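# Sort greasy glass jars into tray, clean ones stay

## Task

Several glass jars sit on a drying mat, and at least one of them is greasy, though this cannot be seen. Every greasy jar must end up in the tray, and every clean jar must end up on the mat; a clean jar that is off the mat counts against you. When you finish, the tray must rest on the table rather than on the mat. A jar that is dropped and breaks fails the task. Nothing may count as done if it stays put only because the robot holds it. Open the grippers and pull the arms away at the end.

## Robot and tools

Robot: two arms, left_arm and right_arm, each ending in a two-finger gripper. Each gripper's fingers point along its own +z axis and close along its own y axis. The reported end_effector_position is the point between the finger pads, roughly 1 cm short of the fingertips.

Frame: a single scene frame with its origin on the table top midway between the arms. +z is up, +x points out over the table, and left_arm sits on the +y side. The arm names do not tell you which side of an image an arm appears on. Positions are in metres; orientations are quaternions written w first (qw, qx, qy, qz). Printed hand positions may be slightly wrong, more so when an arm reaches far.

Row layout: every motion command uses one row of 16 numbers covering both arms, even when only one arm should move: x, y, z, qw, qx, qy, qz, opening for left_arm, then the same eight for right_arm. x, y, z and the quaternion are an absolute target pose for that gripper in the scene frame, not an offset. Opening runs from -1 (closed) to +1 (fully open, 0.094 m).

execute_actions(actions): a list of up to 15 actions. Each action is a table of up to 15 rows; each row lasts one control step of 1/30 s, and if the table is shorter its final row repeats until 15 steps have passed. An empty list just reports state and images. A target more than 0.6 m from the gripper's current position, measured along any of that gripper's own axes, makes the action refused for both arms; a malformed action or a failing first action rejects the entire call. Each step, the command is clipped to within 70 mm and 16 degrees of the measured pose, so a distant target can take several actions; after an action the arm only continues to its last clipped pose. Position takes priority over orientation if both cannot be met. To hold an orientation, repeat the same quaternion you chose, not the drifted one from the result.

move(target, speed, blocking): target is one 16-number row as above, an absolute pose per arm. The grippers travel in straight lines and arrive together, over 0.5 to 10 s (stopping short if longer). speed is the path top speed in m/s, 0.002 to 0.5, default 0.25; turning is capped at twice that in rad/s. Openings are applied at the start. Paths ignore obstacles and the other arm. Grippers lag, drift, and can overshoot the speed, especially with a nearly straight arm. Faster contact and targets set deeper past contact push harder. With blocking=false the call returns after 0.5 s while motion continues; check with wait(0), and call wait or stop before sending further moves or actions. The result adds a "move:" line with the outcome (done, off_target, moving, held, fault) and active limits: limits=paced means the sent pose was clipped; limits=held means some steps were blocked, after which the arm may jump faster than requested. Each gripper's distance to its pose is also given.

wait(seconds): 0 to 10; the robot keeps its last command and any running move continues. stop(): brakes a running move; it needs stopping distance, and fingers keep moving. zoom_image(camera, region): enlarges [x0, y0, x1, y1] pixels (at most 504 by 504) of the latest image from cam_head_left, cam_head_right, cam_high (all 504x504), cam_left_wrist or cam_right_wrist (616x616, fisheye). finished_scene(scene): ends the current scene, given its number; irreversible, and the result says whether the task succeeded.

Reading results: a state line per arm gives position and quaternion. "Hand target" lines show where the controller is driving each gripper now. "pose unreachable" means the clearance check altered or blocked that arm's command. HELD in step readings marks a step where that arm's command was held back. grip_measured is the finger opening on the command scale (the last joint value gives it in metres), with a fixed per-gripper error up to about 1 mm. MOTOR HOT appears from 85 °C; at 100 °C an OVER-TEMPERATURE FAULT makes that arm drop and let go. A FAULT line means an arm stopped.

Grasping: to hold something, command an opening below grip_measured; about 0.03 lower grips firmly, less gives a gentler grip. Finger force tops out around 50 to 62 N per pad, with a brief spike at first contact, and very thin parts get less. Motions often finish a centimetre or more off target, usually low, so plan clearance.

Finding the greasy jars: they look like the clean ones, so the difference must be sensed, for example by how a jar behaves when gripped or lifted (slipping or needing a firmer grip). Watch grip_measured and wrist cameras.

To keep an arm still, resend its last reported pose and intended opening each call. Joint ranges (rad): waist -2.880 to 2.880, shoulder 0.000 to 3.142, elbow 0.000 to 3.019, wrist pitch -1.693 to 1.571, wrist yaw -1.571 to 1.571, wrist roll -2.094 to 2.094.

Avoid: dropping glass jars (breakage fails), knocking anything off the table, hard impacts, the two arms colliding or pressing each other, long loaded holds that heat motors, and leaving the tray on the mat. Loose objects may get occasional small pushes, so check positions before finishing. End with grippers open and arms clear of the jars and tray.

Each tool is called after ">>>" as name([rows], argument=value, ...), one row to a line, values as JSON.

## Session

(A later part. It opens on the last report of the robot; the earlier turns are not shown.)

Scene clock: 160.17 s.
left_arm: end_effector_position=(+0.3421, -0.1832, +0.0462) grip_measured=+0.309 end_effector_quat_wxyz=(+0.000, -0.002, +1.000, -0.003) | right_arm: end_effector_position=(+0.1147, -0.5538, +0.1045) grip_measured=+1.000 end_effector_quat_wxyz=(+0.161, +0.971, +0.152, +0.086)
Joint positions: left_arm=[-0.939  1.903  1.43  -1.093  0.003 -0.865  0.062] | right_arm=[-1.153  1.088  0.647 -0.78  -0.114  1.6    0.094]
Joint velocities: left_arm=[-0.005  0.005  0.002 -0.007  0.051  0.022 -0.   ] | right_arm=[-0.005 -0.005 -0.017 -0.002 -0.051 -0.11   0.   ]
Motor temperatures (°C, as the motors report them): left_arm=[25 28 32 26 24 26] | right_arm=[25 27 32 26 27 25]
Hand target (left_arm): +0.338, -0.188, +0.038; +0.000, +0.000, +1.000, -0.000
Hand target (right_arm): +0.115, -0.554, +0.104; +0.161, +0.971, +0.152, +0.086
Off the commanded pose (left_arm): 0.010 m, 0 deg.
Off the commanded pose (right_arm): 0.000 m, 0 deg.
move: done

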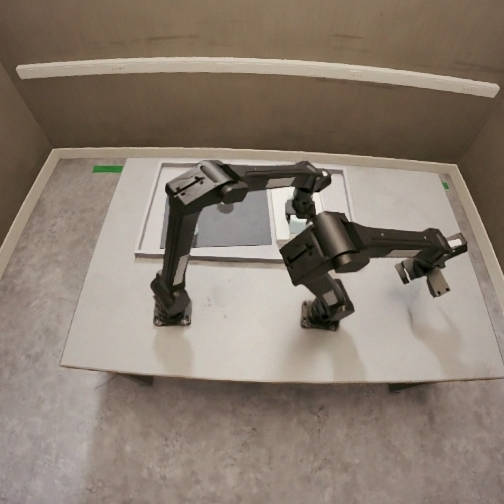

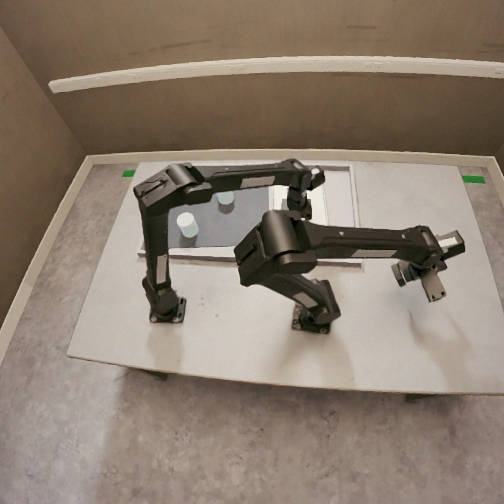

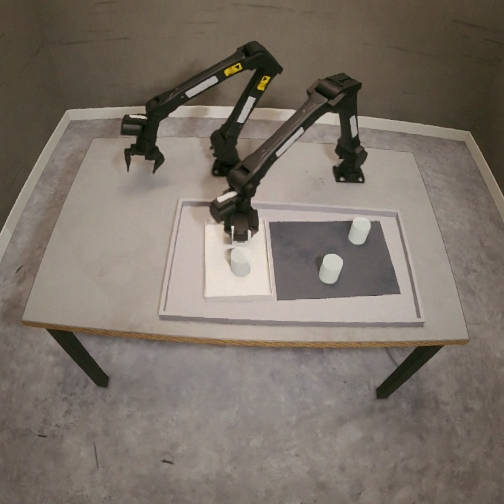

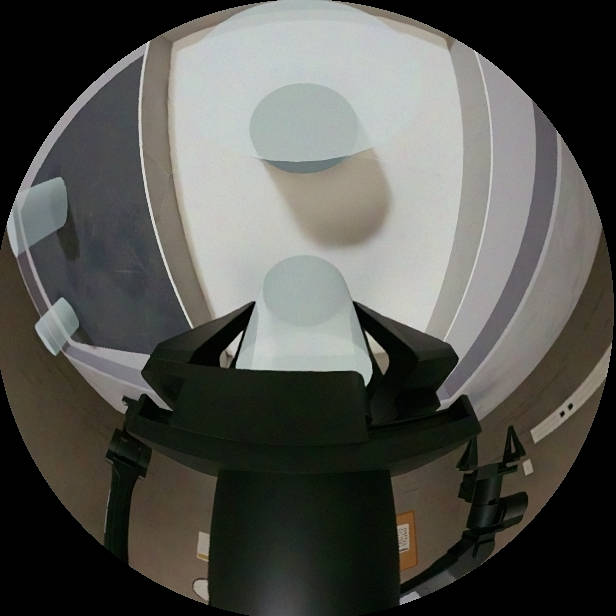

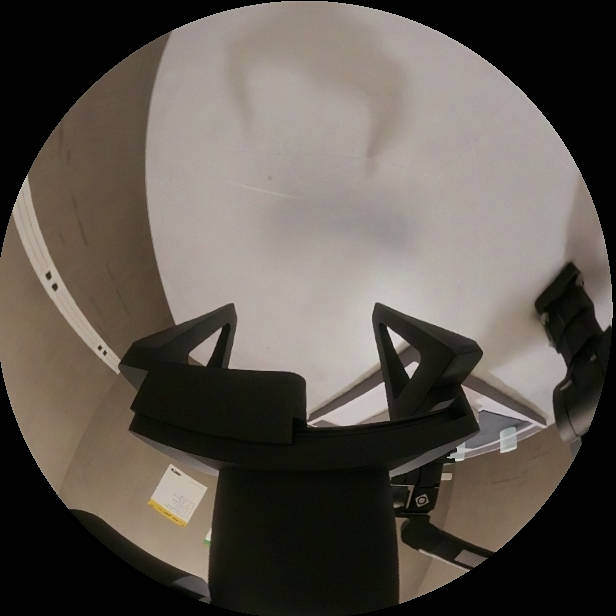

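>>> execute_actions([
  [[0.340,-0.186,0.044,0,0,1,0,0.25,0.1147,-0.5538,0.1045,0.161,0.971,0.152,0.086,1],[0.340,-0.186,0.045,0,0,1,0,0.33,0.1147,-0.5538,0.1045,0.161,0.971,0.152,0.086,1],[0.340,-0.186,0.045,0,0,1,0,0.34,0.1147,-0.5538,0.1045,0.161,0.971,0.152,0.086,1],[0.340,-0.186,0.045,0,0,1,0,0.36,0.1147,-0.5538,0.1045,0.161,0.971,0.152,0.086,1],[0.340,-0.186,0.045,0,0,1,0,0.9,0.1147,-0.5538,0.1045,0.161,0.971,0.152,0.086,1]],
])

>>> move(target=[0.35,-0.196,0.175,0,0,1,0,0.9,0.1147,-0.5538,0.1045,0.161,0.971,0.152,0.086,1], speed=0.18)

>>> move(target=[0.18,0.10,0.19,0,0,1,0,0.9,0.1147,-0.5538,0.1045,0.161,0.971,0.152,0.086,1], speed=0.25)

Scene clock: 160.80 s.
left_arm: end_effector_position=(+0.3421, -0.1832, +0.0462) grip_measured=+0.898 end_effector_quat_wxyz=(+0.000, -0.002, +1.000, -0.003) | right_arm: end_effector_position=(+0.1147, -0.5538, +0.1045) grip_measured=+1.000 end_effector_quat_wxyz=(+0.161, +0.971, +0.152, +0.086)
Joint positions: left_arm=[-0.939  1.903  1.43  -1.093  0.003 -0.865  0.089] | right_arm=[-1.153  1.088  0.647 -0.78  -0.114  1.6    0.094]
Joint velocities: left_arm=[-0.015  0.005 -0.002 -0.002  0.022 -0.022  0.001] | right_arm=[ 0.005 -0.015 -0.017 -0.012  0.037  0.051  0.   ]
Motor temperatures (°C, as the motors report them): left_arm=[25 28 32 26 24 26] | right_arm=[25 27 32 26 27 25]
Hand target (left_arm): +0.340, -0.186, +0.045; -0.000, +0.000, +1.000, -0.000
Hand target (right_arm): +0.115, -0.554, +0.104; +0.161, +0.971, +0.152, +0.086
Off the commanded pose (left_arm): 0.004 m, 0 deg.
Off the commanded pose (right_arm): 0.000 m, 0 deg.
Step readings (end_effector_position):
0: left_arm (+0.3421, -0.1832, +0.0462) | right_arm (+0.1147, -0.5538, +0.1045)
1: left_arm (+0.3421, -0.1832, +0.0462) | right_arm (+0.1147, -0.5538, +0.1045)
2: left_arm (+0.3421, -0.1832, +0.0462) | right_arm (+0.1147, -0.5538, +0.1045)
4: left_arm (+0.3421, -0.1832, +0.0462) | right_arm (+0.1147, -0.5538, +0.1045)
8: left_arm (+0.3421, -0.1832, +0.0462) | right_arm (+0.1147, -0.5538, +0.1045)
15: end_effector_position above

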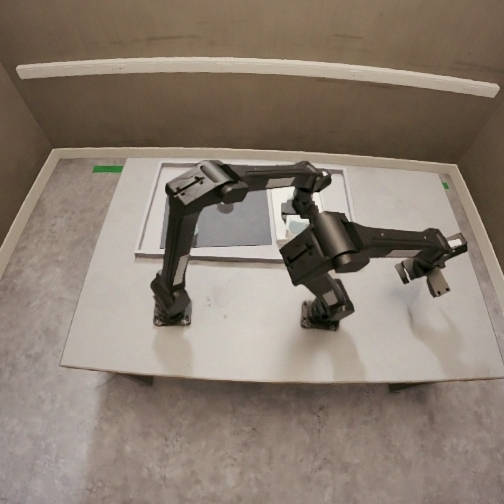

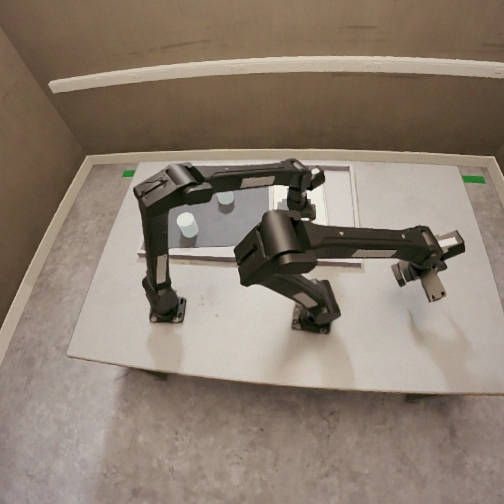

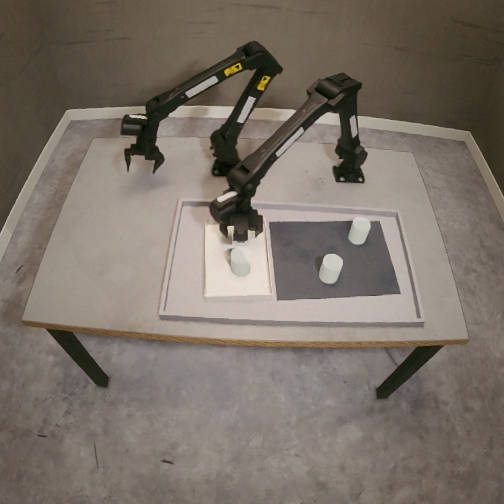

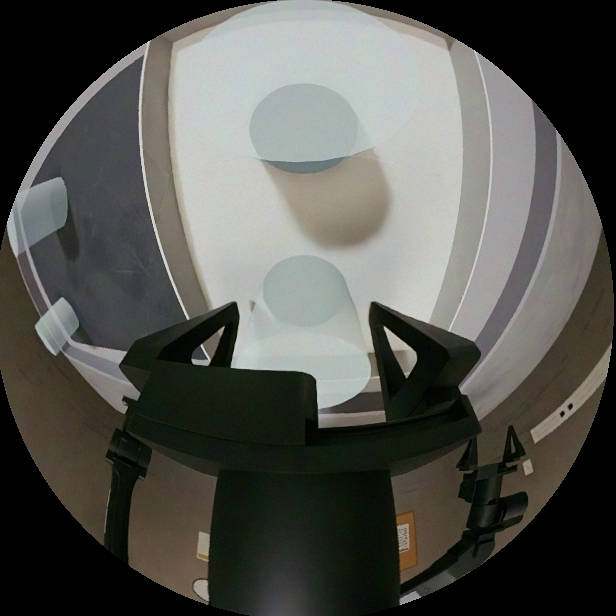

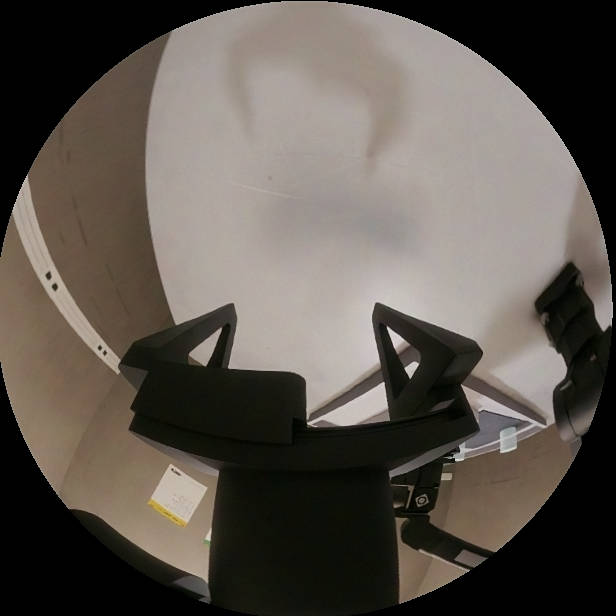

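Scene clock: 161.93 s.
left_arm: end_effector_position=(+0.3429, -0.1841, +0.1547) grip_measured=+0.898 end_effector_quat_wxyz=(-0.015, -0.002, +1.000, +0.015) | right_arm: end_effector_position=(+0.1147, -0.5538, +0.1045) grip_measured=+1.000 end_effector_quat_wxyz=(+0.161, +0.971, +0.152, +0.086)
Joint positions: left_arm=[-0.939  1.84   1.636 -1.409  0.003 -0.865  0.089] | right_arm=[-1.153  1.088  0.647 -0.78  -0.114  1.6    0.094]
Joint velocities: left_arm=[-0.015 -0.005 -0.007 -0.002  0.007 -0.007  0.001] | right_arm=[-0.015  0.005 -0.012 -0.012 -0.022 -0.051  0.   ]
Motor temperatures (°C, as the motors report them): left_arm=[25 28 33 26 24 26] | right_arm=[25 27 32 26 27 25]
Hand target (left_arm): +0.348, -0.193, +0.176; +0.000, -0.000, +1.000, -0.000
Hand target (right_arm): +0.115, -0.554, +0.104; +0.161, +0.971, +0.152, +0.086
Off the commanded pose (left_arm): 0.025 m, 2 deg.
Off the commanded pose (right_arm): 0.000 m, 0 deg.
move: off_target (left_arm)

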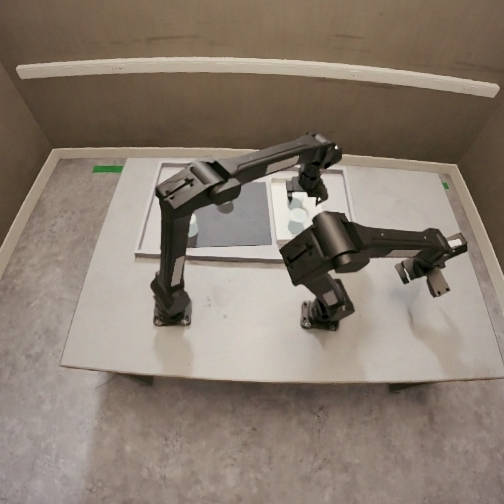

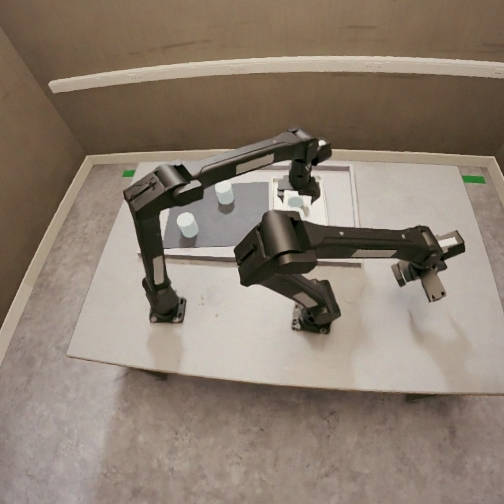

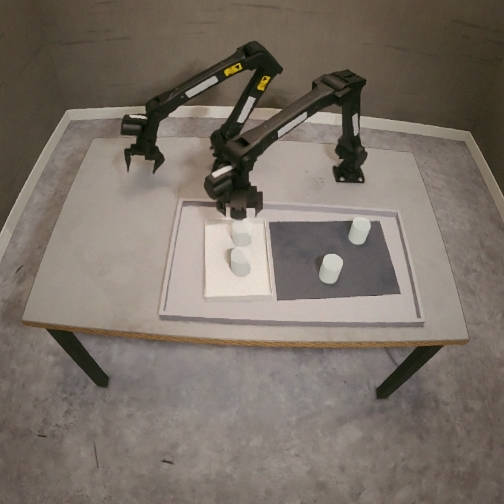

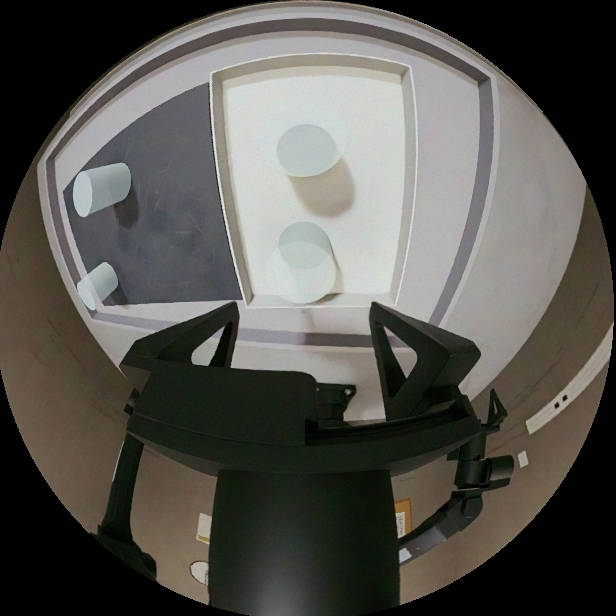

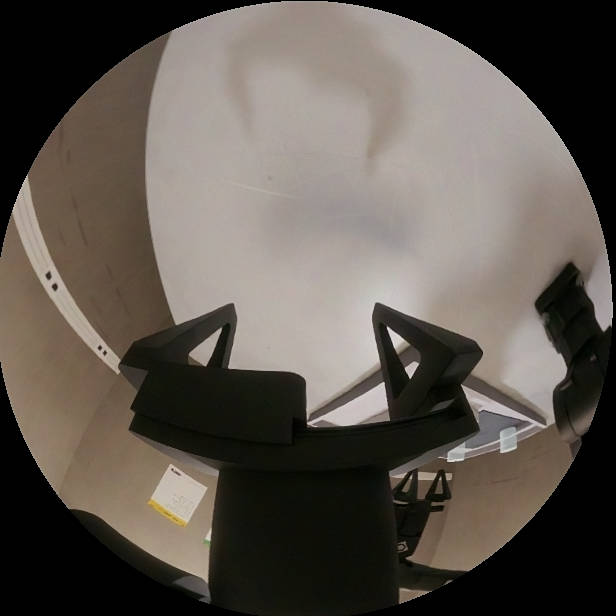

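Scene clock: 163.80 s.
left_arm: end_effector_position=(+0.1801, +0.0981, +0.1863) grip_measured=+0.898 end_effector_quat_wxyz=(+0.005, +0.001, +1.000, -0.002) | right_arm: end_effector_position=(+0.1147, -0.5538, +0.1045) grip_measured=+1.000 end_effector_quat_wxyz=(+0.161, +0.971, +0.152, +0.086)
Joint positions: left_arm=[-0.687  0.952  0.83  -1.438 -0.002 -0.606  0.089] | right_arm=[-1.153  1.088  0.647 -0.78  -0.114  1.6    0.094]
Joint velocities: left_arm=[-0.005 -0.015 -0.007 -0.017  0.037  0.022 -0.   ] | right_arm=[-0.015 -0.015  0.012 -0.007 -0.066 -0.11   0.   ]
Motor temperatures (°C, as the motors report them): left_arm=[25 28 32 26 24 26] | right_arm=[25 27 32 26 27 25]
Hand target (left_arm): +0.181, +0.101, +0.186; +0.001, +0.000, +1.000, +0.001
Hand target (right_arm): +0.115, -0.554, +0.104; +0.161, +0.971, +0.152, +0.086
Off the commanded pose (left_arm): 0.004 m, 1 deg.
Off the commanded pose (right_arm): 0.000 m, 0 deg.
move: done

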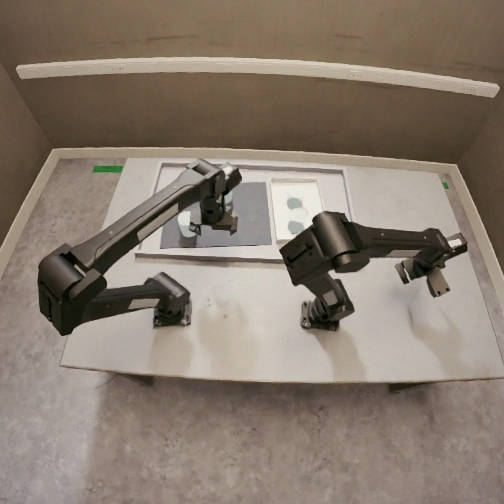

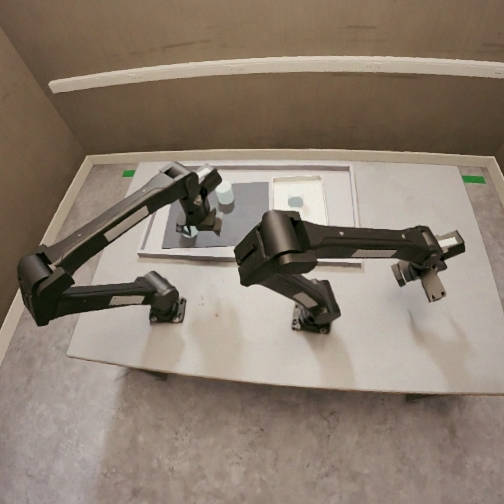

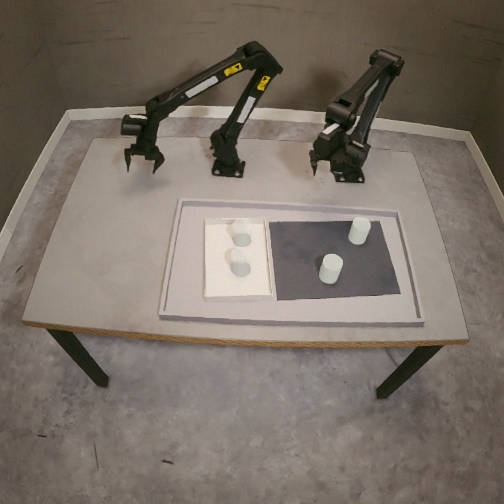

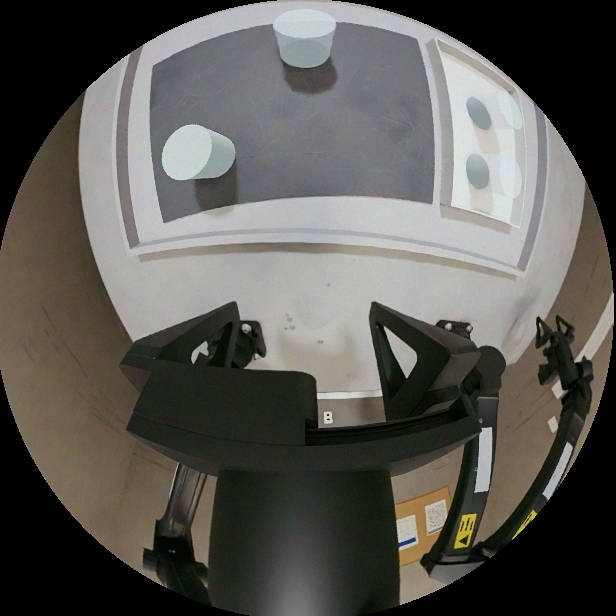

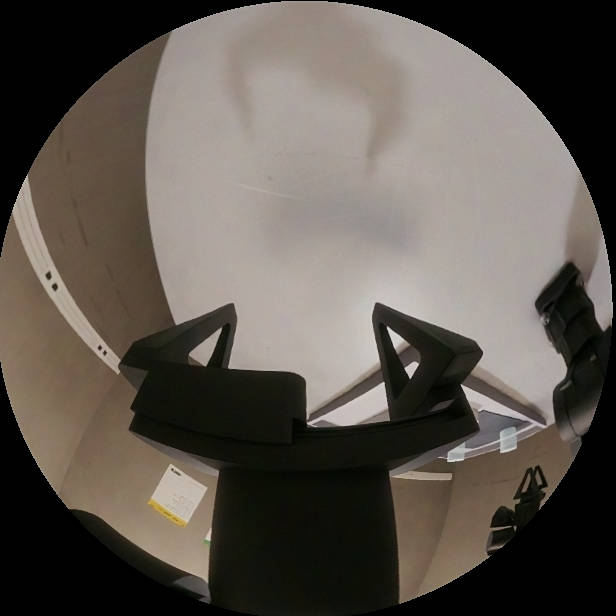

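>>> finished_scene(scene=1)

The scene is finished: the task was done.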